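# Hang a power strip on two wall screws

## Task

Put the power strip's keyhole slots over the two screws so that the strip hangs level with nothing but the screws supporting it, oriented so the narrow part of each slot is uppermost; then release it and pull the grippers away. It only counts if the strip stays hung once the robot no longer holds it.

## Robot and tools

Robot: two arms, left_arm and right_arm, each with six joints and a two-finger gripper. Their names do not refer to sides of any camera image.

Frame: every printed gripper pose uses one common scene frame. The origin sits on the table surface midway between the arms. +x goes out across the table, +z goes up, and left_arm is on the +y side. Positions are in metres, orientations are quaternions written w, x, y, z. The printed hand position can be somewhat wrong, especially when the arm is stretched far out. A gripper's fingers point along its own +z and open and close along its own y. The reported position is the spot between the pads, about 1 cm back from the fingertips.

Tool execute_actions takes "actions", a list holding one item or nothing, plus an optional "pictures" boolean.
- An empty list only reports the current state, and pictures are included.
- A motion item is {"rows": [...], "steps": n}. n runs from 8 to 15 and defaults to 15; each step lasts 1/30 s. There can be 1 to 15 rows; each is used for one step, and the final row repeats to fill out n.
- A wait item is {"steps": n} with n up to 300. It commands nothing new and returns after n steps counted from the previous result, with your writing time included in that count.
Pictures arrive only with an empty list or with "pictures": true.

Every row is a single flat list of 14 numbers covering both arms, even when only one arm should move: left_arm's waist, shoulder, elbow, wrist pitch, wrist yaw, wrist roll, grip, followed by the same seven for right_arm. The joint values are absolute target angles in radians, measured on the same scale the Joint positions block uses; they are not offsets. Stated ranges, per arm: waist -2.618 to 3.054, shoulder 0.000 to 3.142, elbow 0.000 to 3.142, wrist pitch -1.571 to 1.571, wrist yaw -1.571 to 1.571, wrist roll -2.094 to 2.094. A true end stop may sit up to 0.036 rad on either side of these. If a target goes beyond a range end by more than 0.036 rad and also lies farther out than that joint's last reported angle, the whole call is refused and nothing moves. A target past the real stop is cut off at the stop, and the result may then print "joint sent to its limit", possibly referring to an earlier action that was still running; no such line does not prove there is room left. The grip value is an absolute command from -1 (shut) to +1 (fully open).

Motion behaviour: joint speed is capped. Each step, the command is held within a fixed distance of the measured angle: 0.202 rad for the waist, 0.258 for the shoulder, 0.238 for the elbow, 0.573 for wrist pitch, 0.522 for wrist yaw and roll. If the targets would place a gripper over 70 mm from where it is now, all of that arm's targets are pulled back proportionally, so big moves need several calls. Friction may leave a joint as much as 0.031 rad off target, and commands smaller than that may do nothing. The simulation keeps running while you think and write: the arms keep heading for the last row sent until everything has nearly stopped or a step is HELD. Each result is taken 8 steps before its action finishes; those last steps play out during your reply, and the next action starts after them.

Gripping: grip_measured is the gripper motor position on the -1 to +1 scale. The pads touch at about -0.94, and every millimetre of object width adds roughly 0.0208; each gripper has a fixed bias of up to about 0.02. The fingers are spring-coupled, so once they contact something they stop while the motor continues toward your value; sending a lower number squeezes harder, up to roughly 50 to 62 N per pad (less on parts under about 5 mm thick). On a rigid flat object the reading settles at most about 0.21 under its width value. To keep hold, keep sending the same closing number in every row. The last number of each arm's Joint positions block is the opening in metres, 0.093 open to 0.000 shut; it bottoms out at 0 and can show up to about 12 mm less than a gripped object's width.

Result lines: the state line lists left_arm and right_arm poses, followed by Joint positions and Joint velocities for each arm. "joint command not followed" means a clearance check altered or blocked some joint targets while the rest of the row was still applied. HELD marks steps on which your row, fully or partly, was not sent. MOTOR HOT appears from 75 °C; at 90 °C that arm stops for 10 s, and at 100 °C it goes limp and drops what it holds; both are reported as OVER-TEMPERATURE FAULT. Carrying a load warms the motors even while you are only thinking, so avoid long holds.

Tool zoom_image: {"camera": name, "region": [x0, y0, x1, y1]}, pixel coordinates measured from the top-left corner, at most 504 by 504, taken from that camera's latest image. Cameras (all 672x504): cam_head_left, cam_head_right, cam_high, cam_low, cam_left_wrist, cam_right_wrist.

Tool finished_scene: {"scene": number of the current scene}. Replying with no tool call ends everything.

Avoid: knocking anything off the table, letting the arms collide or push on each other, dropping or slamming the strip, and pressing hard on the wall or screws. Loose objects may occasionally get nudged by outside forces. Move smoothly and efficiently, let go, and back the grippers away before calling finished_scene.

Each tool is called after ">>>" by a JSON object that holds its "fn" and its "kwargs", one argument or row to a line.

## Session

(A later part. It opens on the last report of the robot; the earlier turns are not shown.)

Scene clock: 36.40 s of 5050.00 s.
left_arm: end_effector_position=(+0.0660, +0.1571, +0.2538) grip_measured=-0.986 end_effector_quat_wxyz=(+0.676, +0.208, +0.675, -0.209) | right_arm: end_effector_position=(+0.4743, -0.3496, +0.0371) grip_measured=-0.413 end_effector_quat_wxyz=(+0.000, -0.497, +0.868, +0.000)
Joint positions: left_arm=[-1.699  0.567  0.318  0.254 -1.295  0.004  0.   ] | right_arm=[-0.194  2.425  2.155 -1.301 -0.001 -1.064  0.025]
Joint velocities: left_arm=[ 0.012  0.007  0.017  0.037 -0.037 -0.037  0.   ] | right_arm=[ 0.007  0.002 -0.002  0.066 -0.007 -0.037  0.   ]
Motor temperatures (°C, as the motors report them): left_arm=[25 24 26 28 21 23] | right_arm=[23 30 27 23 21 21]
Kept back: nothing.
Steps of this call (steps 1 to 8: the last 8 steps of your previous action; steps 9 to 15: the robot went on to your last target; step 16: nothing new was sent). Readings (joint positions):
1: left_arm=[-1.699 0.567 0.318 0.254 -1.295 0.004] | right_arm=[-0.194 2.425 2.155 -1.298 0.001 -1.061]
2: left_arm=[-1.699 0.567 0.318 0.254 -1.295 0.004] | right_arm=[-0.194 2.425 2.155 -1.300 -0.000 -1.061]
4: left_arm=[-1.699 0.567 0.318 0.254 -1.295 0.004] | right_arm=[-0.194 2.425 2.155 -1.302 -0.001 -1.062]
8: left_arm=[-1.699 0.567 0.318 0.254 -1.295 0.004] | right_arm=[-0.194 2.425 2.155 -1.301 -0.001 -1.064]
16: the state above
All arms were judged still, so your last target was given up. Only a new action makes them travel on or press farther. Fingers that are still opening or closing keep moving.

>>> {"fn": "execute_actions", "kwargs": {
  "actions": [
    {"rows": [
[-1.71,0.55,0.3,0.25,-1.3,0,-1,-0.196,2.393,2.150,-1.295,0,-1.064,-0.6],
[-1.71,0.55,0.3,0.25,-1.3,0,-1,-0.196,2.386,2.150,-1.295,0,-1.064,-0.6],
[-1.71,0.55,0.3,0.25,-1.3,0,-1,-0.196,2.375,2.150,-1.293,0,-1.064,-0.6],
[-1.71,0.55,0.3,0.25,-1.3,0,-1,-0.196,2.360,2.150,-1.286,0,-1.059,-0.6],
[-1.71,0.55,0.3,0.25,-1.3,0,-1,-0.196,2.342,2.150,-1.276,0,-1.045,-0.6],
[-1.71,0.55,0.3,0.25,-1.3,0,-1,-0.196,2.320,2.147,-1.261,0,-1.022,-0.6],
[-1.71,0.55,0.3,0.25,-1.3,0,-1,-0.196,2.295,2.139,-1.243,0,-0.990,-0.6],
[-1.71,0.55,0.3,0.25,-1.3,0,-1,-0.196,2.267,2.126,-1.222,0,-0.950,-0.6],
[-1.71,0.55,0.3,0.25,-1.3,0,-1,-0.196,2.236,2.108,-1.197,0,-0.903,-0.6],
[-1.71,0.55,0.3,0.25,-1.3,0,-1,-0.196,2.202,2.086,-1.170,0,-0.849,-0.6],
[-1.71,0.55,0.3,0.25,-1.3,0,-1,-0.196,2.166,2.059,-1.139,0,-0.789,-0.6],
[-1.71,0.55,0.3,0.25,-1.3,0,-1,-0.196,2.128,2.029,-1.107,0,-0.723,-0.6],
[-1.71,0.55,0.3,0.25,-1.3,0,-1,-0.196,2.088,1.995,-1.072,0,-0.651,-0.6],
[-1.71,0.55,0.3,0.25,-1.3,0,-1,-0.196,2.047,1.957,-1.035,0,-0.574,-0.6],
[-1.71,0.55,0.3,0.25,-1.3,0,-1,-0.196,2.004,1.916,-0.996,0,-0.493,-0.6]
], "steps": 15}
  ]
}}

>>> {"fn": "execute_actions", "kwargs": {
  "actions": [
    {"rows": [
[-1.71,0.55,0.3,0.25,-1.3,0,-1,-0.196,1.960,1.873,-0.955,0,-0.408,-0.6],
[-1.71,0.55,0.3,0.25,-1.3,0,-1,-0.196,1.915,1.827,-0.914,0,-0.319,-0.6],
[-1.71,0.55,0.3,0.25,-1.3,0,-1,-0.196,1.870,1.779,-0.871,0,-0.228,-0.6],
[-1.71,0.55,0.3,0.25,-1.3,0,-1,-0.196,1.824,1.729,-0.827,0,-0.134,-0.6],
[-1.71,0.55,0.3,0.25,-1.3,0,-1,-0.196,1.778,1.677,-0.783,0,-0.038,-0.6],
[-1.71,0.55,0.3,0.25,-1.3,0,-1,-0.196,1.731,1.624,-0.738,0,0.060,-0.6],
[-1.71,0.55,0.3,0.25,-1.3,0,-1,-0.196,1.685,1.569,-0.693,0,0.158,-0.6],
[-1.71,0.55,0.3,0.25,-1.3,0,-1,-0.196,1.640,1.514,-0.647,0,0.257,-0.6],
[-1.71,0.55,0.3,0.25,-1.3,0,-1,-0.196,1.595,1.459,-0.602,0,0.356,-0.6],
[-1.71,0.55,0.3,0.25,-1.3,0,-1,-0.196,1.551,1.403,-0.558,0,0.454,-0.6],
[-1.71,0.55,0.3,0.25,-1.3,0,-1,-0.196,1.508,1.346,-0.514,0,0.552,-0.6],
[-1.71,0.55,0.3,0.25,-1.3,0,-1,-0.196,1.467,1.291,-0.471,0,0.648,-0.6],
[-1.71,0.55,0.3,0.25,-1.3,0,-1,-0.196,1.427,1.236,-0.430,0,0.742,-0.6],
[-1.71,0.55,0.3,0.25,-1.3,0,-1,-0.196,1.389,1.181,-0.389,0,0.833,-0.6],
[-1.71,0.55,0.3,0.25,-1.3,0,-1,-0.196,1.353,1.128,-0.350,0,0.922,-0.6]
], "steps": 15}
  ]
}}

>>> {"fn": "execute_actions", "kwargs": {
  "actions": [
    {"rows": [
[-1.71,0.55,0.3,0.25,-1.3,0,-1,-0.196,1.319,1.076,-0.313,0,1.007,-0.6],
[-1.71,0.55,0.3,0.25,-1.3,0,-1,-0.196,1.288,1.026,-0.278,0,1.088,-0.6],
[-1.71,0.55,0.3,0.25,-1.3,0,-1,-0.196,1.260,0.978,-0.246,0,1.165,-0.6],
[-1.71,0.55,0.3,0.25,-1.3,0,-1,-0.196,1.235,0.932,-0.215,0,1.237,-0.6],
[-1.71,0.55,0.3,0.25,-1.3,0,-1,-0.196,1.213,0.889,-0.188,0,1.303,-0.6],
[-1.71,0.55,0.3,0.25,-1.3,0,-1,-0.196,1.195,0.848,-0.163,0,1.363,-0.6],
[-1.71,0.55,0.3,0.25,-1.3,0,-1,-0.196,1.180,0.810,-0.142,0,1.417,-0.6],
[-1.71,0.55,0.3,0.25,-1.3,0,-1,-0.196,1.169,0.776,-0.124,0,1.464,-0.6],
[-1.71,0.55,0.3,0.25,-1.3,0,-1,-0.196,1.162,0.746,-0.109,0,1.504,-0.6],
[-1.71,0.55,0.3,0.25,-1.3,0,-1,-0.196,1.160,0.719,-0.099,0,1.536,-0.6],
[-1.71,0.55,0.3,0.25,-1.3,0,-1,-0.196,1.160,0.697,-0.092,0,1.559,-0.6],
[-1.71,0.55,0.3,0.25,-1.3,0,-1,-0.196,1.160,0.679,-0.090,0,1.573,-0.6],
[-1.71,0.55,0.3,0.25,-1.3,0,-1,-0.196,1.160,0.666,-0.090,0,1.578,-0.6],
[-1.71,0.55,0.3,0.25,-1.3,0,-1,-0.196,1.160,0.658,-0.090,0,1.578,-0.6],
[-1.71,0.55,0.3,0.25,-1.3,0,-1,-0.196,1.160,0.655,-0.090,0,1.578,-0.6]
], "steps": 15}
  ]
}}

>>> {"fn": "execute_actions", "kwargs": {
  "actions": [
    {"steps": 28}
  ],
  "pictures": true
}}

Scene clock: 48.77 s of 5050.00 s.
left_arm: end_effector_position=(+0.0660, +0.1571, +0.2538) grip_measured=-0.986 end_effector_quat_wxyz=(+0.676, +0.208, +0.675, -0.209) | right_arm: end_effector_position=(+0.4744, -0.3498, +0.0419) grip_measured=-0.413 end_effector_quat_wxyz=(+0.007, -0.490, +0.872, -0.004)
Joint positions: left_arm=[-1.699  0.567  0.318  0.254 -1.295  0.004  0.   ] | right_arm=[-0.194  2.403  2.136 -1.288 -0.    -1.048  0.025]
Joint velocities: left_arm=[ 0.007 -0.002  0.002  0.007  0.081  0.037  0.   ] | right_arm=[-0.002 -0.3   -0.305  0.212  0.066  0.359  0.   ]
Motor temperatures (°C, as the motors report them): left_arm=[25 23 26 28 21 23] | right_arm=[23 36 27 23 21 21]
Steps of this call (steps 1 to 90: nothing new was sent; then 9.13 s passed at rest; steps 91 to 97: the first 7 steps of this action). Readings (joint positions):
91: left_arm=[-1.699 0.567 0.318 0.254 -1.295 0.004] | right_arm=[-0.194 2.425 2.155 -1.301 -0.001 -1.064]
92: left_arm=[-1.699 0.567 0.318 0.254 -1.295 0.004] | right_arm=[-0.194 2.425 2.155 -1.301 -0.001 -1.064]
94: left_arm=[-1.699 0.567 0.318 0.254 -1.295 0.004] | right_arm=[-0.194 2.422 2.154 -1.301 -0.001 -1.064]
97: the state above

Scene clock: 49.27 s of 5050.00 s.
left_arm: end_effector_position=(+0.0660, +0.1571, +0.2538) grip_measured=-0.986 end_effector_quat_wxyz=(+0.676, +0.208, +0.675, -0.209) | right_arm: end_effector_position=(+0.4526, -0.3498, +0.1793) grip_measured=-0.412 end_effector_quat_wxyz=(+0.246, -0.097, +0.964, -0.032)
Joint positions: left_arm=[-1.699  0.567  0.318  0.254 -1.295  0.004  0.   ] | right_arm=[-0.194  1.807  1.653 -0.916  0.003 -0.225  0.025]
Joint velocities: left_arm=[ 0.007 -0.002  0.002 -0.051 -0.022 -0.037  0.   ] | right_arm=[-0.017 -1.414 -1.541  1.15  -0.022  2.469  0.   ]
Motor temperatures (°C, as the motors report them): left_arm=[25 23 26 29 21 23] | right_arm=[23 37 27 23 21 21]
Steps of this call (steps 1 to 8: the last 8 steps of your previous action; steps 9 to 15: the first 7 steps of this action). Readings (joint positions):
9: left_arm=[-1.699 0.567 0.318 0.254 -1.295 0.004] | right_arm=[-0.194 2.110 1.927 -1.126 0.003 -0.700]
10: left_arm=[-1.699 0.567 0.318 0.254 -1.295 0.004] | right_arm=[-0.194 2.060 1.887 -1.094 0.003 -0.630]
12: left_arm=[-1.699 0.567 0.318 0.254 -1.295 0.004] | right_arm=[-0.194 1.958 1.800 -1.027 0.003 -0.479]
15: the state above

Scene clock: 49.77 s of 5050.00 s.
left_arm: end_effector_position=(+0.0660, +0.1571, +0.2538) grip_measured=-0.986 end_effector_quat_wxyz=(+0.676, +0.208, +0.675, -0.209) | right_arm: end_effector_position=(+0.3606, -0.3475, +0.1522) grip_measured=-0.410 end_effector_quat_wxyz=(+0.325, +0.498, +0.780, +0.196)
Joint positions: left_arm=[-1.699  0.567  0.318  0.254 -1.295  0.004  0.   ] | right_arm=[-0.194  1.255  0.857 -0.394  0.002  1.114  0.026]
Joint velocities: left_arm=[ 0.002 -0.002 -0.002 -0.022  0.007 -0.066  0.   ] | right_arm=[-0.002 -0.579 -1.233  0.769 -0.037  2.088  0.002]
Motor temperatures (°C, as the motors report them): left_arm=[25 23 26 29 21 23] | right_arm=[23 37 27 23 21 21]
Steps of this call (steps 1 to 8: the last 8 steps of your previous action; steps 9 to 15: the first 7 steps of this action). Readings (joint positions):
9: left_arm=[-1.699 0.567 0.318 0.254 -1.295 0.004] | right_arm=[-0.194 1.425 1.150 -0.580 0.002 0.615]
10: left_arm=[-1.699 0.567 0.318 0.254 -1.295 0.004] | right_arm=[-0.194 1.390 1.095 -0.546 0.002 0.705]
12: left_arm=[-1.699 0.567 0.318 0.254 -1.295 0.004] | right_arm=[-0.194 1.327 0.993 -0.482 0.002 0.879]
15: the state above

Scene clock: 50.70 s of 5050.00 s.
left_arm: end_effector_position=(+0.0660, +0.1571, +0.2538) grip_measured=-0.986 end_effector_quat_wxyz=(+0.676, +0.208, +0.675, -0.209) | right_arm: end_effector_position=(+0.3347, -0.3462, +0.0995) grip_measured=-0.409 end_effector_quat_wxyz=(+0.265, +0.666, +0.646, +0.262)
Joint positions: left_arm=[-1.699  0.567  0.318  0.254 -1.295  0.004  0.   ] | right_arm=[-0.194  1.209  0.622 -0.22  -0.002  1.58   0.026]
Joint velocities: left_arm=[ 0.007  0.007  0.027  0.007 -0.11  -0.007  0.   ] | right_arm=[-0.007 -0.012 -0.022  0.022 -0.037  0.007 -0.   ]
Motor temperatures (°C, as the motors report them): left_arm=[25 23 26 29 21 23] | right_arm=[23 36 27 24 21 21]
Kept back: nothing.
Steps of this call (steps 1 to 8: the last 8 steps of your previous action; steps 9 to 28: the robot went on to your last target). Readings (joint positions):
1: left_arm=[-1.699 0.567 0.318 0.254 -1.295 0.004] | right_arm=[-0.194 1.238 0.817 -0.369 0.002 1.182]
2: left_arm=[-1.699 0.567 0.318 0.254 -1.295 0.004] | right_arm=[-0.194 1.225 0.781 -0.345 0.002 1.246]
4: left_arm=[-1.699 0.567 0.318 0.254 -1.295 0.004] | right_arm=[-0.194 1.211 0.718 -0.307 0.002 1.355]
8: left_arm=[-1.699 0.567 0.318 0.254 -1.295 0.004] | right_arm=[-0.194 1.209 0.639 -0.272 -0.001 1.490]
28: the state above

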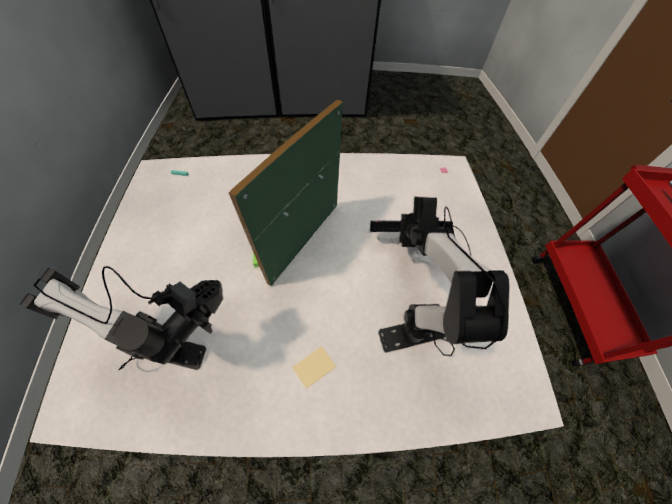

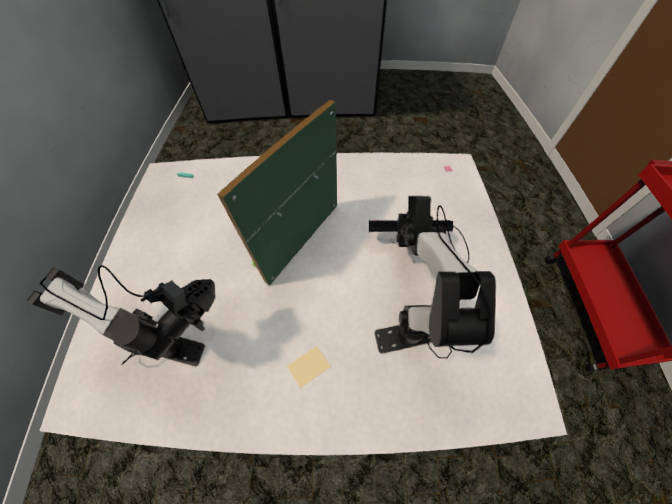

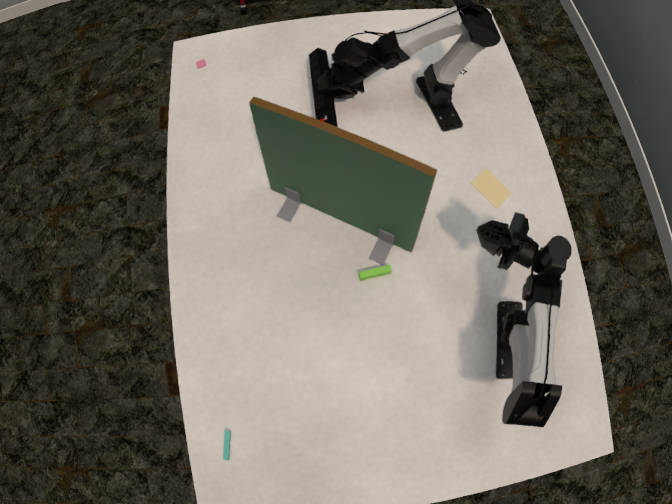

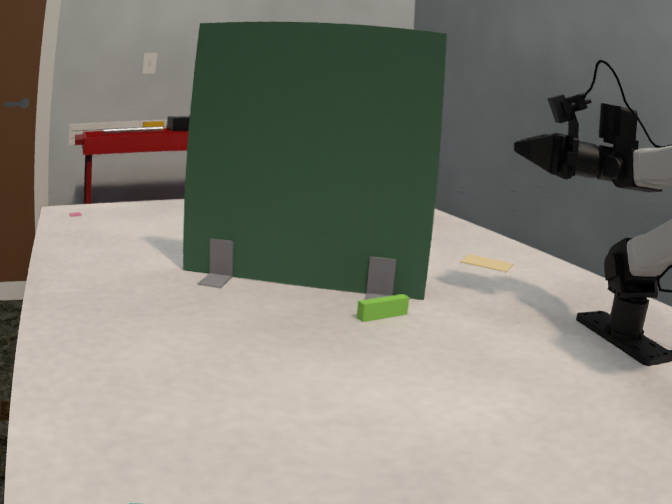

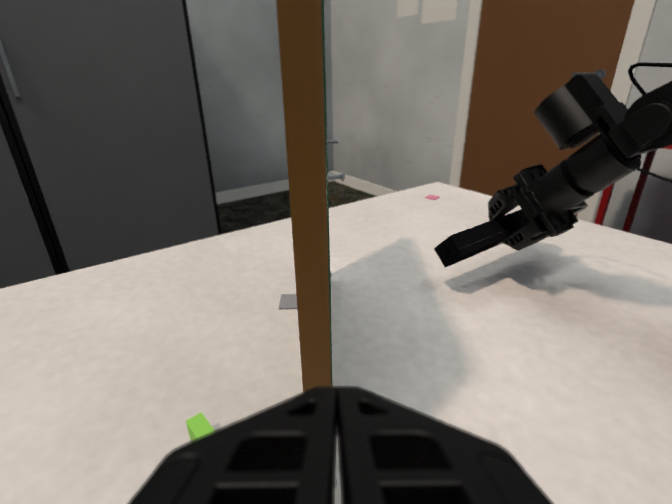

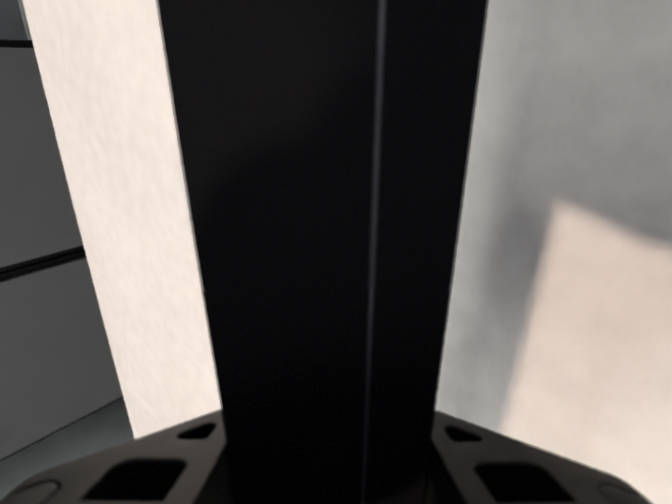

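>>> {"fn": "execute_actions", "kwargs": {
  "actions": [
    {"rows": [
[-1.71,0.55,0.3,0.25,-1.3,0,-1,-0.196,1.170,0.655,-0.081,0,1.57,-0.6],
[-1.71,0.55,0.3,0.25,-1.3,0,-1,-0.196,1.175,0.655,-0.054,0,1.57,-0.6],
[-1.71,0.55,0.3,0.25,-1.3,0,-1,-0.196,1.180,0.655,-0.013,0,1.57,-0.6],
[-1.71,0.55,0.3,0.25,-1.3,0,-1,-0.196,1.182,0.653,0.040,0,1.57,-0.6],
[-1.71,0.55,0.3,0.25,-1.3,0,-1,-0.196,1.187,0.647,0.102,0,1.57,-0.6],
[-1.71,0.55,0.3,0.25,-1.3,0,-1,-0.196,1.195,0.638,0.170,0,1.565,-0.6],
[-1.71,0.55,0.3,0.25,-1.3,0,-1,-0.196,1.206,0.625,0.243,0,1.56,-0.6],
[-1.71,0.55,0.3,0.25,-1.3,0,-1,-0.196,1.219,0.611,0.317,0,1.555,-0.6],
[-1.71,0.55,0.3,0.25,-1.3,0,-1,-0.196,1.234,0.594,0.390,0,1.55,-0.6],
[-1.71,0.55,0.3,0.25,-1.3,0,-1,-0.196,1.250,0.575,0.458,0,1.55,-0.6],
[-1.71,0.55,0.3,0.25,-1.3,0,-1,-0.196,1.268,0.555,0.520,0,1.55,-0.6],
[-1.71,0.55,0.3,0.25,-1.3,0,-1,-0.196,1.286,0.534,0.573,0,1.55,-0.6],
[-1.71,0.55,0.3,0.25,-1.3,0,-1,-0.196,1.305,0.513,0.614,0,1.55,-0.6],
[-1.71,0.55,0.3,0.25,-1.3,0,-1,-0.196,1.324,0.492,0.641,0,1.55,-0.6],
[-1.71,0.55,0.3,0.25,-1.3,0,-1,-0.196,1.342,0.471,0.650,0,1.55,-0.6]
], "steps": 15}
  ]
}}

>>> {"fn": "execute_actions", "kwargs": {
  "actions": [
    {"rows": [
[-1.71,0.55,0.3,0.25,-1.3,0,-1,-0.196,1.360,0.451,0.650,0,1.55,-0.6],
[-1.71,0.55,0.3,0.25,-1.3,0,-1,-0.196,1.376,0.432,0.650,0,1.55,-0.6],
[-1.71,0.55,0.3,0.25,-1.3,0,-1,-0.196,1.391,0.415,0.650,0,1.55,-0.6],
[-1.71,0.55,0.3,0.25,-1.3,0,-1,-0.196,1.404,0.401,0.650,0,1.55,-0.6],
[-1.71,0.55,0.3,0.25,-1.3,0,-1,-0.196,1.415,0.388,0.650,0,1.55,-0.6],
[-1.71,0.55,0.3,0.25,-1.3,0,-1,-0.196,1.423,0.379,0.650,0,1.55,-0.6],
[-1.71,0.55,0.3,0.25,-1.3,0,-1,-0.196,1.428,0.373,0.650,0,1.55,-0.6],
[-1.71,0.55,0.3,0.25,-1.3,0,-1,-0.196,1.430,0.371,0.650,0,1.55,-0.6]
], "steps": 8}
  ]
}}

>>> {"fn": "execute_actions", "kwargs": {
  "actions": [
    {"steps": 24}
  ],
  "pictures": true
}}

Scene clock: 53.53 s of 5050.00 s.
left_arm: end_effector_position=(+0.0660, +0.1571, +0.2538) grip_measured=-0.986 end_effector_quat_wxyz=(+0.676, +0.208, +0.675, -0.209) | right_arm: end_effector_position=(+0.3513, -0.3466, +0.1158) grip_measured=-0.409 end_effector_quat_wxyz=(+0.299, +0.652, +0.631, +0.297)
Joint positions: left_arm=[-1.699  0.567  0.318  0.254 -1.295  0.004  0.   ] | right_arm=[-0.194  1.209  0.612 -0.105 -0.002  1.581  0.026]
Joint velocities: left_arm=[-0.002  0.002  0.007 -0.007  0.095  0.037  0.   ] | right_arm=[ 0.007  0.012 -0.193  1.341  0.022 -0.007 -0.   ]
Motor temperatures (°C, as the motors report them): left_arm=[25 23 26 29 21 23] | right_arm=[23 36 28 25 21 21]
Steps of this call (steps 1 to 30: the robot went on to your last target; steps 31 to 78: nothing new was sent; steps 79 to 85: the first 7 steps of this action). Readings (joint positions):
79: left_arm=[-1.699 0.567 0.318 0.254 -1.295 0.004] | right_arm=[-0.194 1.209 0.622 -0.219 -0.002 1.581]
80: left_arm=[-1.699 0.567 0.318 0.254 -1.295 0.004] | right_arm=[-0.194 1.209 0.622 -0.216 -0.002 1.581]
82: left_arm=[-1.699 0.567 0.318 0.254 -1.295 0.004] | right_arm=[-0.194 1.209 0.622 -0.198 -0.002 1.581]
85: the state above

Scene clock: 53.80 s of 5050.00 s.
left_arm: end_effector_position=(+0.0660, +0.1571, +0.2538) grip_measured=-0.986 end_effector_quat_wxyz=(+0.676, +0.208, +0.675, -0.209) | right_arm: end_effector_position=(+0.3868, -0.3474, +0.1291) grip_measured=-0.409 end_effector_quat_wxyz=(+0.382, +0.604, +0.592, +0.374)
Joint positions: left_arm=[-1.699  0.567  0.318  0.254 -1.295  0.004  0.   ] | right_arm=[-0.194  1.309  0.502  0.364 -0.002  1.569  0.026]
Joint velocities: left_arm=[ 0.027 -0.017  0.012 -0.051 -0.022 -0.022  0.   ] | right_arm=[-0.002  0.549 -0.564  1.385 -0.037 -0.022 -0.001]
Motor temperatures (°C, as the motors report them): left_arm=[25 23 26 29 21 23] | right_arm=[23 36 28 26 21 21]
Kept back: the last 8 steps of this action.
Steps of this call (steps 1 to 8: the last 8 steps of your previous action). Readings (joint positions):
1: left_arm=[-1.699 0.567 0.318 0.254 -1.295 0.004] | right_arm=[-0.194 1.211 0.604 -0.055 -0.002 1.580]
2: left_arm=[-1.699 0.567 0.318 0.254 -1.295 0.004] | right_arm=[-0.194 1.217 0.595 0.003 -0.002 1.578]
4: left_arm=[-1.699 0.567 0.318 0.254 -1.295 0.004] | right_arm=[-0.194 1.240 0.572 0.132 -0.002 1.574]
8: the state above

Scene clock: 54.60 s of 5050.00 s.
left_arm: end_effector_position=(+0.0660, +0.1571, +0.2538) grip_measured=-0.986 end_effector_quat_wxyz=(+0.676, +0.208, +0.675, -0.209) | right_arm: end_effector_position=(+0.3535, -0.3461, +0.0462) grip_measured=-0.409 end_effector_quat_wxyz=(+0.330, +0.632, +0.620, +0.327)
Joint positions: left_arm=[-1.699  0.567  0.318  0.254 -1.295  0.004  0.   ] | right_arm=[-0.195  1.444  0.342  0.498 -0.007  1.569  0.026]
Joint velocities: left_arm=[-0.017 -0.027 -0.012 -0.022  0.022 -0.037  0.   ] | right_arm=[-0.012 -0.007  0.007 -0.007  0.007  0.037 -0.001]
Motor temperatures (°C, as the motors report them): left_arm=[25 23 26 29 21 23] | right_arm=[23 36 28 26 21 21]
Kept back: nothing.
Steps of this call (steps 1 to 8: the last 8 steps of your previous action; steps 9 to 24: the robot went on to your last target). Readings (joint positions):
1: left_arm=[-1.699 0.567 0.318 0.254 -1.295 0.004] | right_arm=[-0.194 1.328 0.482 0.402 -0.002 1.569]
2: left_arm=[-1.699 0.567 0.318 0.254 -1.295 0.004] | right_arm=[-0.194 1.346 0.462 0.431 -0.002 1.568]
4: left_arm=[-1.699 0.567 0.318 0.254 -1.295 0.004] | right_arm=[-0.194 1.382 0.421 0.464 -0.002 1.568]
8: left_arm=[-1.699 0.567 0.318 0.254 -1.295 0.004] | right_arm=[-0.194 1.438 0.354 0.468 -0.002 1.568]
24: the state above

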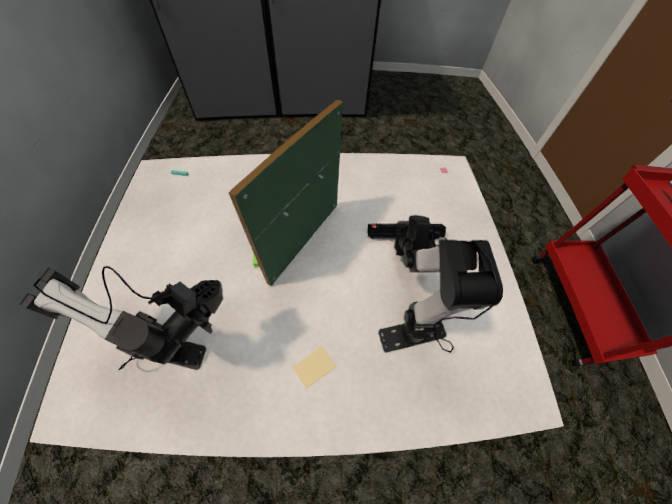

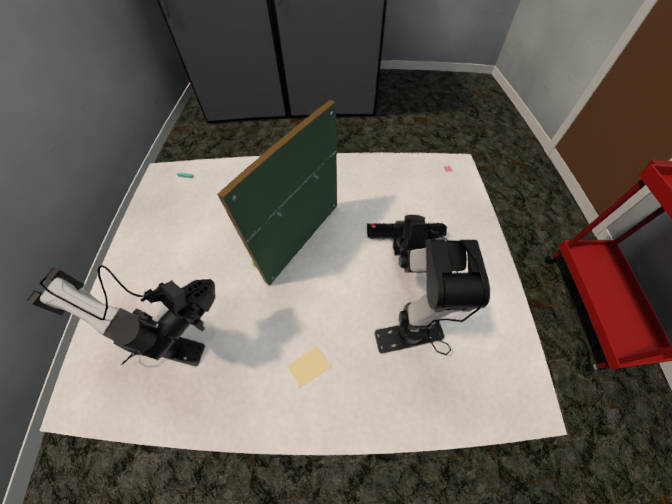

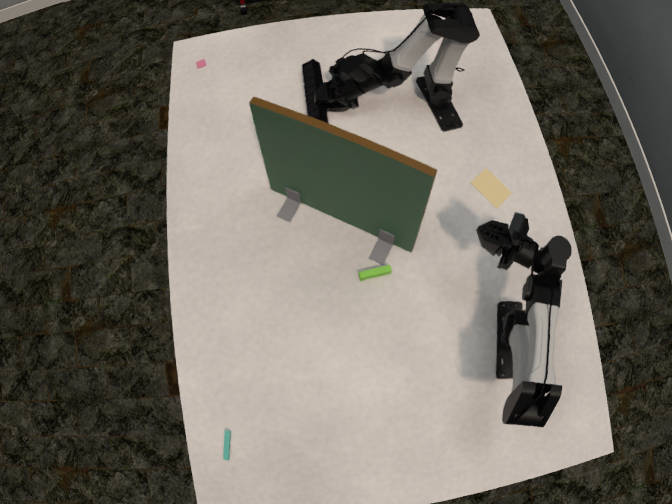

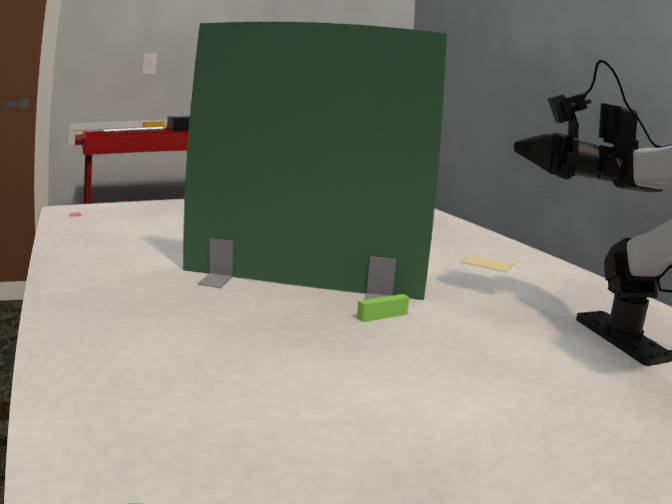

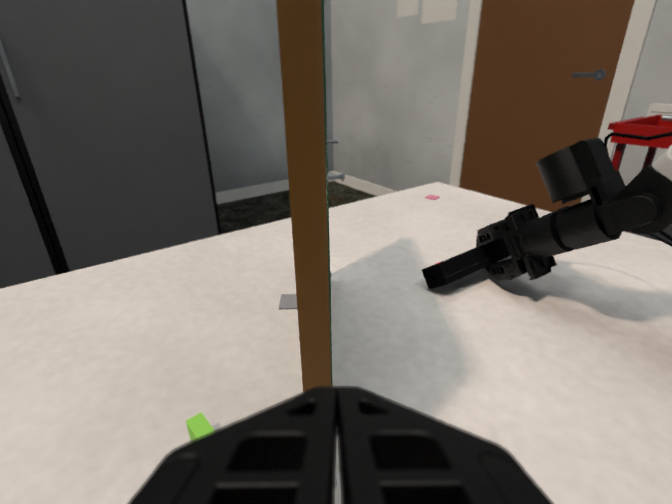

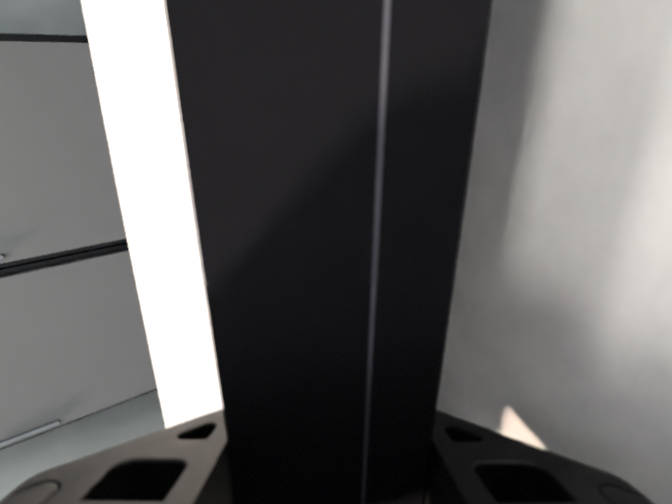

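>>> {"fn": "zoom_image", "kwargs": {
  "camera": "cam_left_wrist",
  "region": [410, 190, 590, 320]
}}

Region (410, 190, 590, 320) of cam_left_wrist's 672x504 image, scaled by 2.800, with more detail than that image has.

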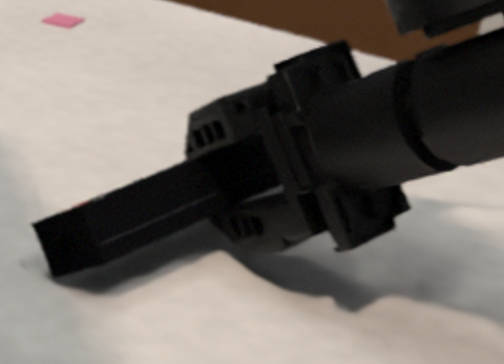

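>>> {"fn": "execute_actions", "kwargs": {
  "actions": [
    {"rows": [
[-1.71,0.55,0.3,0.25,-1.3,0,-1,-0.196,1.431,0.370,0.640,0,1.55,-0.6],
[-1.71,0.55,0.3,0.25,-1.3,0,-1,-0.196,1.432,0.369,0.630,0,1.55,-0.6],
[-1.71,0.55,0.3,0.25,-1.3,0,-1,-0.196,1.433,0.368,0.620,0,1.55,-0.6],
[-1.71,0.55,0.3,0.25,-1.3,0,-1,-0.196,1.434,0.367,0.610,0,1.555,-0.6],
[-1.71,0.55,0.3,0.25,-1.3,0,-1,-0.196,1.435,0.366,0.600,0,1.555,-0.6],
[-1.71,0.55,0.3,0.25,-1.3,0,-1,-0.196,1.436,0.365,0.590,0,1.555,-0.6],
[-1.71,0.55,0.3,0.25,-1.3,0,-1,-0.196,1.437,0.364,0.580,0,1.56,-0.6],
[-1.71,0.55,0.3,0.25,-1.3,0,-1,-0.196,1.438,0.362,0.570,0,1.56,-0.6],
[-1.71,0.55,0.3,0.25,-1.3,0,-1,-0.196,1.439,0.360,0.560,0,1.56,-0.6],
[-1.71,0.55,0.3,0.25,-1.3,0,-1,-0.196,1.440,0.358,0.550,0,1.565,-0.6],
[-1.71,0.55,0.3,0.25,-1.3,0,-1,-0.196,1.440,0.356,0.540,0,1.565,-0.6],
[-1.71,0.55,0.3,0.25,-1.3,0,-1,-0.196,1.440,0.354,0.530,0,1.565,-0.6],
[-1.71,0.55,0.3,0.25,-1.3,0,-1,-0.196,1.440,0.352,0.520,0,1.565,-0.6]
], "steps": 15}
  ]
}}

>>> {"fn": "execute_actions", "kwargs": {
  "actions": [
    {"steps": 14}
  ]
}}

Scene clock: 57.63 s of 5050.00 s.
left_arm: end_effector_position=(+0.0660, +0.1571, +0.2538) grip_measured=-0.986 end_effector_quat_wxyz=(+0.676, +0.208, +0.675, -0.209) | right_arm: end_effector_position=(+0.3511, -0.3460, +0.0428) grip_measured=-0.409 end_effector_quat_wxyz=(+0.325, +0.635, +0.623, +0.321)
Joint positions: left_arm=[-1.699  0.567  0.318  0.254 -1.295  0.004  0.   ] | right_arm=[-0.195  1.444  0.342  0.481 -0.007  1.569  0.026]
Joint velocities: left_arm=[-0.007 -0.022 -0.007 -0.095  0.022 -0.022  0.   ] | right_arm=[ 0.002  0.007 -0.007 -0.271  0.022  0.022 -0.   ]
Motor temperatures (°C, as the motors report them): left_arm=[25 23 27 29 21 23] | right_arm=[23 35 28 28 21 21]
Steps of this call (steps 1 to 15: the robot went on to your last target; steps 16 to 84: nothing new was sent; steps 85 to 91: the first 7 steps of this action). Readings (joint positions):
85: left_arm=[-1.699 0.567 0.318 0.254 -1.295 0.004] | right_arm=[-0.195 1.444 0.342 0.498 -0.007 1.569]
86: left_arm=[-1.699 0.567 0.318 0.254 -1.295 0.004] | right_arm=[-0.195 1.444 0.342 0.497 -0.007 1.569]
88: left_arm=[-1.699 0.567 0.318 0.254 -1.295 0.004] | right_arm=[-0.195 1.444 0.342 0.495 -0.007 1.569]
91: the state above

Scene clock: 58.10 s of 5050.00 s.
left_arm: end_effector_position=(+0.0660, +0.1571, +0.2538) grip_measured=-0.986 end_effector_quat_wxyz=(+0.676, +0.208, +0.675, -0.209) | right_arm: end_effector_position=(+0.3487, -0.3459, +0.0395) grip_measured=-0.409 end_effector_quat_wxyz=(+0.317, +0.643, +0.620, +0.319)
Joint positions: left_arm=[-1.699  0.567  0.318  0.254 -1.295  0.004  0.   ] | right_arm=[-0.195  1.444  0.342  0.464 -0.007  1.586  0.026]
Joint velocities: left_arm=[ 0.022  0.002  0.007 -0.051 -0.022 -0.066  0.   ] | right_arm=[ 0.017 -0.007  0.002 -0.007  0.007 -0.037  0.001]
Motor temperatures (°C, as the motors report them): left_arm=[25 23 27 29 21 23] | right_arm=[23 35 28 28 21 21]
Kept back: nothing.
Steps of this call (steps 1 to 8: the last 8 steps of your previous action; steps 9 to 14: the robot went on to your last target). Readings (joint positions):
1: left_arm=[-1.699 0.567 0.318 0.254 -1.295 0.004] | right_arm=[-0.195 1.444 0.342 0.474 -0.007 1.571]
2: left_arm=[-1.699 0.567 0.318 0.254 -1.295 0.004] | right_arm=[-0.195 1.444 0.342 0.471 -0.007 1.574]
4: left_arm=[-1.699 0.567 0.318 0.254 -1.295 0.004] | right_arm=[-0.195 1.444 0.342 0.468 -0.007 1.578]
8: left_arm=[-1.699 0.567 0.318 0.254 -1.295 0.004] | right_arm=[-0.195 1.444 0.342 0.464 -0.007 1.586]
14: the state above

>>> {"fn": "execute_actions", "kwargs": {
  "actions": [
    {"rows": [
[-1.71,0.55,0.3,0.25,-1.3,0,-1,-0.196,1.440,0.352,0.520,0,1.58,-0.4],
[-1.71,0.55,0.3,0.25,-1.3,0,-1,-0.196,1.440,0.352,0.520,0,1.58,-0.33],
[-1.71,0.55,0.3,0.25,-1.3,0,-1,-0.196,1.440,0.352,0.520,0,1.58,-0.27],
[-1.71,0.55,0.3,0.25,-1.3,0,-1,-0.196,1.440,0.352,0.520,0,1.58,-0.22],
[-1.71,0.55,0.3,0.25,-1.3,0,-1,-0.196,1.440,0.352,0.520,0,1.58,-0.18],
[-1.71,0.55,0.3,0.25,-1.3,0,-1,-0.196,1.440,0.352,0.520,0,1.58,-0.14],
[-1.71,0.55,0.3,0.25,-1.3,0,-1,-0.196,1.440,0.352,0.520,0,1.58,-0.10],
[-1.71,0.55,0.3,0.25,-1.3,0,-1,-0.196,1.440,0.352,0.520,0,1.58,-0.06],
[-1.71,0.55,0.3,0.25,-1.3,0,-1,-0.196,1.440,0.352,0.520,0,1.58,-0.03],
[-1.71,0.55,0.3,0.25,-1.3,0,-1,-0.196,1.440,0.352,0.520,0,1.58,0.0],
[-1.71,0.55,0.3,0.25,-1.3,0,-1,-0.196,1.440,0.352,0.520,0,1.58,0.03],
[-1.71,0.55,0.3,0.25,-1.3,0,-1,-0.196,1.440,0.352,0.520,0,1.58,0.06],
[-1.71,0.55,0.3,0.25,-1.3,0,-1,-0.196,1.435,0.350,0.520,0,1.58,0.08],
[-1.71,0.55,0.3,0.25,-1.3,0,-1,-0.196,1.428,0.346,0.518,0,1.58,0.10],
[-1.71,0.55,0.3,0.25,-1.3,0,-1,-0.196,1.420,0.342,0.515,0,1.58,0.10]
], "steps": 15}
  ]
}}

>>> {"fn": "execute_actions", "kwargs": {
  "actions": [
    {"rows": [
[-1.71,0.55,0.3,0.25,-1.3,0,-1,-0.196,1.412,0.338,0.511,0,1.58,0.10],
[-1.71,0.55,0.3,0.25,-1.3,0,-1,-0.196,1.402,0.332,0.507,0,1.58,0.10],
[-1.71,0.55,0.3,0.25,-1.3,0,-1,-0.196,1.390,0.324,0.502,0,1.58,0.10],
[-1.71,0.55,0.3,0.25,-1.3,0,-1,-0.196,1.377,0.316,0.497,0,1.58,0.10],
[-1.71,0.55,0.3,0.25,-1.3,0,-1,-0.196,1.363,0.307,0.492,0,1.58,0.10],
[-1.71,0.55,0.3,0.25,-1.3,0,-1,-0.196,1.349,0.298,0.487,0,1.58,0.10],
[-1.71,0.55,0.3,0.25,-1.3,0,-1,-0.196,1.335,0.289,0.482,0,1.58,0.10],
[-1.71,0.55,0.3,0.25,-1.3,0,-1,-0.196,1.321,0.280,0.477,0,1.58,0.10],
[-1.71,0.55,0.3,0.25,-1.3,0,-1,-0.196,1.307,0.271,0.472,0,1.58,0.10],
[-1.71,0.55,0.3,0.25,-1.3,0,-1,-0.196,1.293,0.262,0.467,0,1.58,0.10],
[-1.71,0.55,0.3,0.25,-1.3,0,-1,-0.196,1.279,0.253,0.462,0,1.58,0.10],
[-1.71,0.55,0.3,0.25,-1.3,0,-1,-0.196,1.265,0.244,0.458,0,1.58,0.10],
[-1.71,0.55,0.3,0.25,-1.3,0,-1,-0.196,1.252,0.236,0.455,0,1.58,0.10],
[-1.71,0.55,0.3,0.25,-1.3,0,-1,-0.196,1.240,0.228,0.455,0,1.58,0.10],
[-1.71,0.55,0.3,0.25,-1.3,0,-1,-0.196,1.230,0.222,0.455,0,1.58,0.10]
], "steps": 15}
  ]
}}

>>> {"fn": "execute_actions", "kwargs": {
  "actions": [
    {"steps": 20}
  ],
  "pictures": true
}}

Scene clock: 59.93 s of 5050.00 s.
left_arm: end_effector_position=(+0.0660, +0.1571, +0.2538) grip_measured=-0.986 end_effector_quat_wxyz=(+0.676, +0.208, +0.675, -0.209) | right_arm: end_effector_position=(+0.3497, -0.3459, +0.0409) grip_measured=-0.121 end_effector_quat_wxyz=(+0.319, +0.642, +0.619, +0.321)
Joint positions: left_arm=[-1.699  0.567  0.318  0.254 -1.295  0.004  0.   ] | right_arm=[-0.195  1.444  0.342  0.471 -0.007  1.587  0.039]
Joint velocities: left_arm=[-0.007  0.012 -0.002 -0.022 -0.007 -0.022  0.   ] | right_arm=[ 0.012 -0.027  0.017  0.007 -0.007 -0.139  0.04 ]
Motor temperatures (°C, as the motors report them): left_arm=[25 23 27 29 21 23] | right_arm=[23 34 28 29 21 21]
Steps of this call (steps 1 to 30: the robot went on to your last target; steps 31 to 48: nothing new was sent; steps 49 to 55: the first 7 steps of this action). Readings (joint positions):
49: left_arm=[-1.699 0.567 0.318 0.254 -1.295 0.004] | right_arm=[-0.195 1.444 0.342 0.464 -0.007 1.588]
50: left_arm=[-1.699 0.567 0.318 0.254 -1.295 0.004] | right_arm=[-0.195 1.444 0.342 0.464 -0.007 1.589]
52: left_arm=[-1.699 0.567 0.318 0.254 -1.295 0.004] | right_arm=[-0.195 1.444 0.342 0.464 -0.007 1.589]
55: the state above

Scene clock: 60.43 s of 5050.00 s.
left_arm: end_effector_position=(+0.0660, +0.1571, +0.2538) grip_measured=-0.986 end_effector_quat_wxyz=(+0.676, +0.208, +0.675, -0.209) | right_arm: end_effector_position=(+0.3438, -0.3458, +0.0481) grip_measured=+0.098 end_effector_quat_wxyz=(+0.327, +0.637, +0.615, +0.329)
Joint positions: left_arm=[-1.699  0.567  0.318  0.254 -1.295  0.004  0.   ] | right_arm=[-0.195  1.388  0.312  0.47  -0.007  1.585  0.05 ]
Joint velocities: left_arm=[-0.007  0.012 -0.012 -0.037 -0.022 -0.022  0.   ] | right_arm=[ 0.007 -0.427 -0.256 -0.139 -0.007  0.037 -0.   ]
Motor temperatures (°C, as the motors report them): left_arm=[25 23 27 29 21 23] | right_arm=[23 34 28 29 21 21]
Steps of this call (steps 1 to 8: the last 8 steps of your previous action; steps 9 to 15: the first 7 steps of this action). Readings (joint positions):
9: left_arm=[-1.699 0.567 0.318 0.254 -1.295 0.004] | right_arm=[-0.195 1.444 0.342 0.476 -0.007 1.585]
10: left_arm=[-1.699 0.567 0.318 0.254 -1.295 0.004] | right_arm=[-0.195 1.443 0.342 0.475 -0.007 1.585]
12: left_arm=[-1.699 0.567 0.318 0.254 -1.295 0.004] | right_arm=[-0.195 1.429 0.335 0.474 -0.007 1.585]
15: the state above

Scene clock: 61.10 s of 5050.00 s.
left_arm: end_effector_position=(+0.0660, +0.1571, +0.2538) grip_measured=-0.986 end_effector_quat_wxyz=(+0.676, +0.208, +0.675, -0.209) | right_arm: end_effector_position=(+0.3260, -0.3454, +0.0588) grip_measured=+0.098 end_effector_quat_wxyz=(+0.342, +0.629, +0.608, +0.343)
Joint positions: left_arm=[-1.699  0.567  0.318  0.254 -1.295  0.004  0.   ] | right_arm=[-0.195  1.253  0.236  0.458 -0.007  1.585  0.05 ]
Joint velocities: left_arm=[ 0.007 -0.002 -0.022 -0.007 -0.007 -0.007  0.   ] | right_arm=[-0.012 -0.007 -0.017 -0.081  0.022 -0.007  0.   ]
Motor temperatures (°C, as the motors report them): left_arm=[25 23 27 29 21 23] | right_arm=[23 34 28 29 21 21]
Kept back: nothing.
Steps of this call (steps 1 to 8: the last 8 steps of your previous action; steps 9 to 20: the robot went on to your last target). Readings (joint positions):
1: left_arm=[-1.699 0.567 0.318 0.254 -1.295 0.004] | right_arm=[-0.195 1.373 0.303 0.468 -0.007 1.585]
2: left_arm=[-1.699 0.567 0.318 0.254 -1.295 0.004] | right_arm=[-0.195 1.359 0.295 0.464 -0.007 1.585]
4: left_arm=[-1.699 0.567 0.318 0.254 -1.295 0.004] | right_arm=[-0.195 1.330 0.276 0.459 -0.007 1.585]
8: left_arm=[-1.699 0.567 0.318 0.254 -1.295 0.004] | right_arm=[-0.195 1.272 0.247 0.458 -0.007 1.585]
20: the state above

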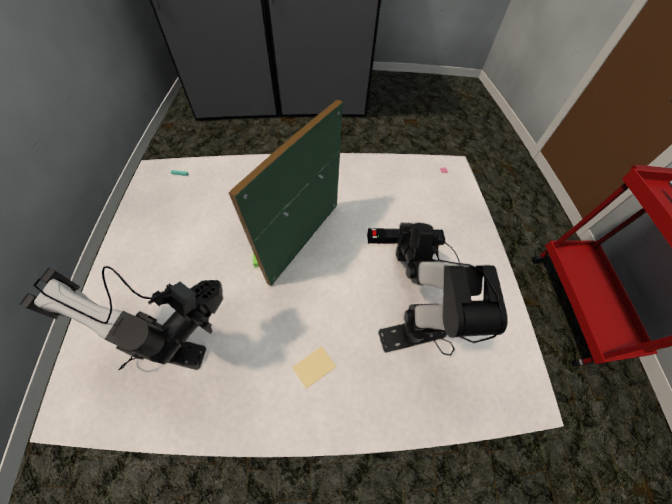

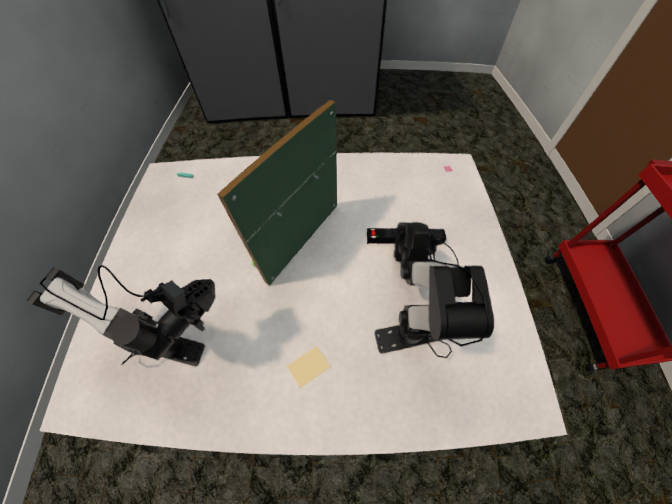

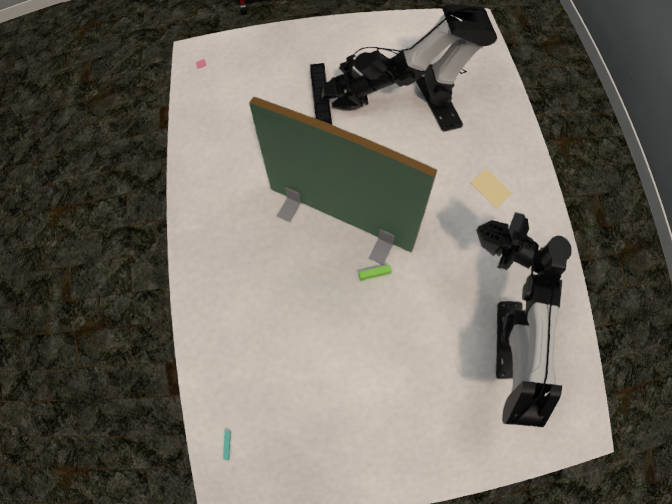

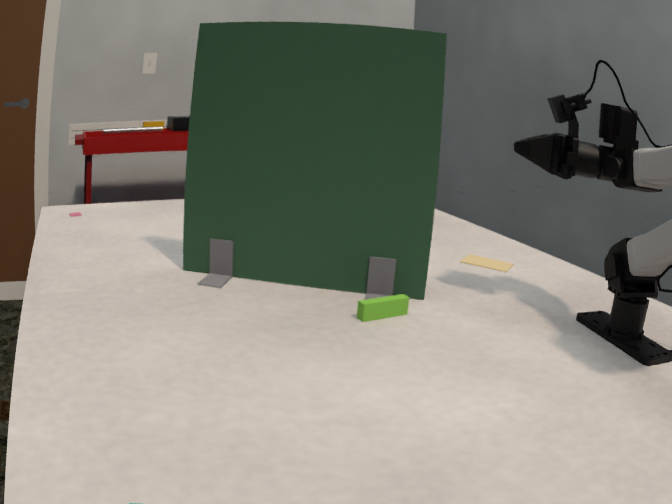

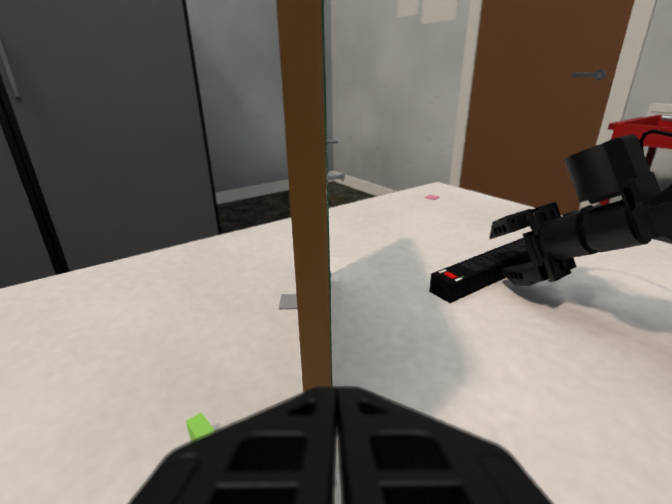

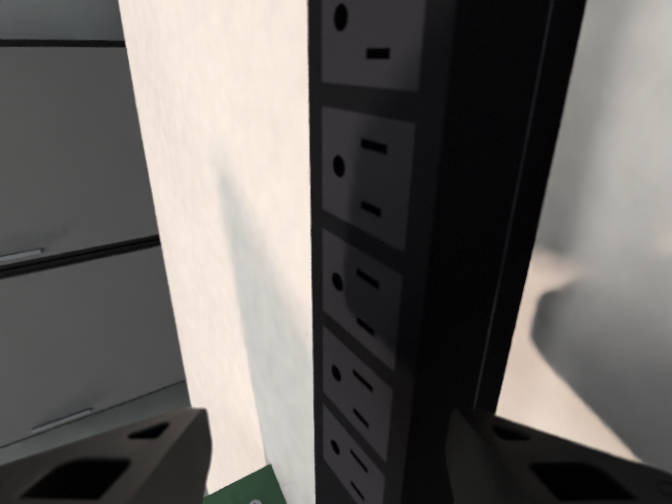

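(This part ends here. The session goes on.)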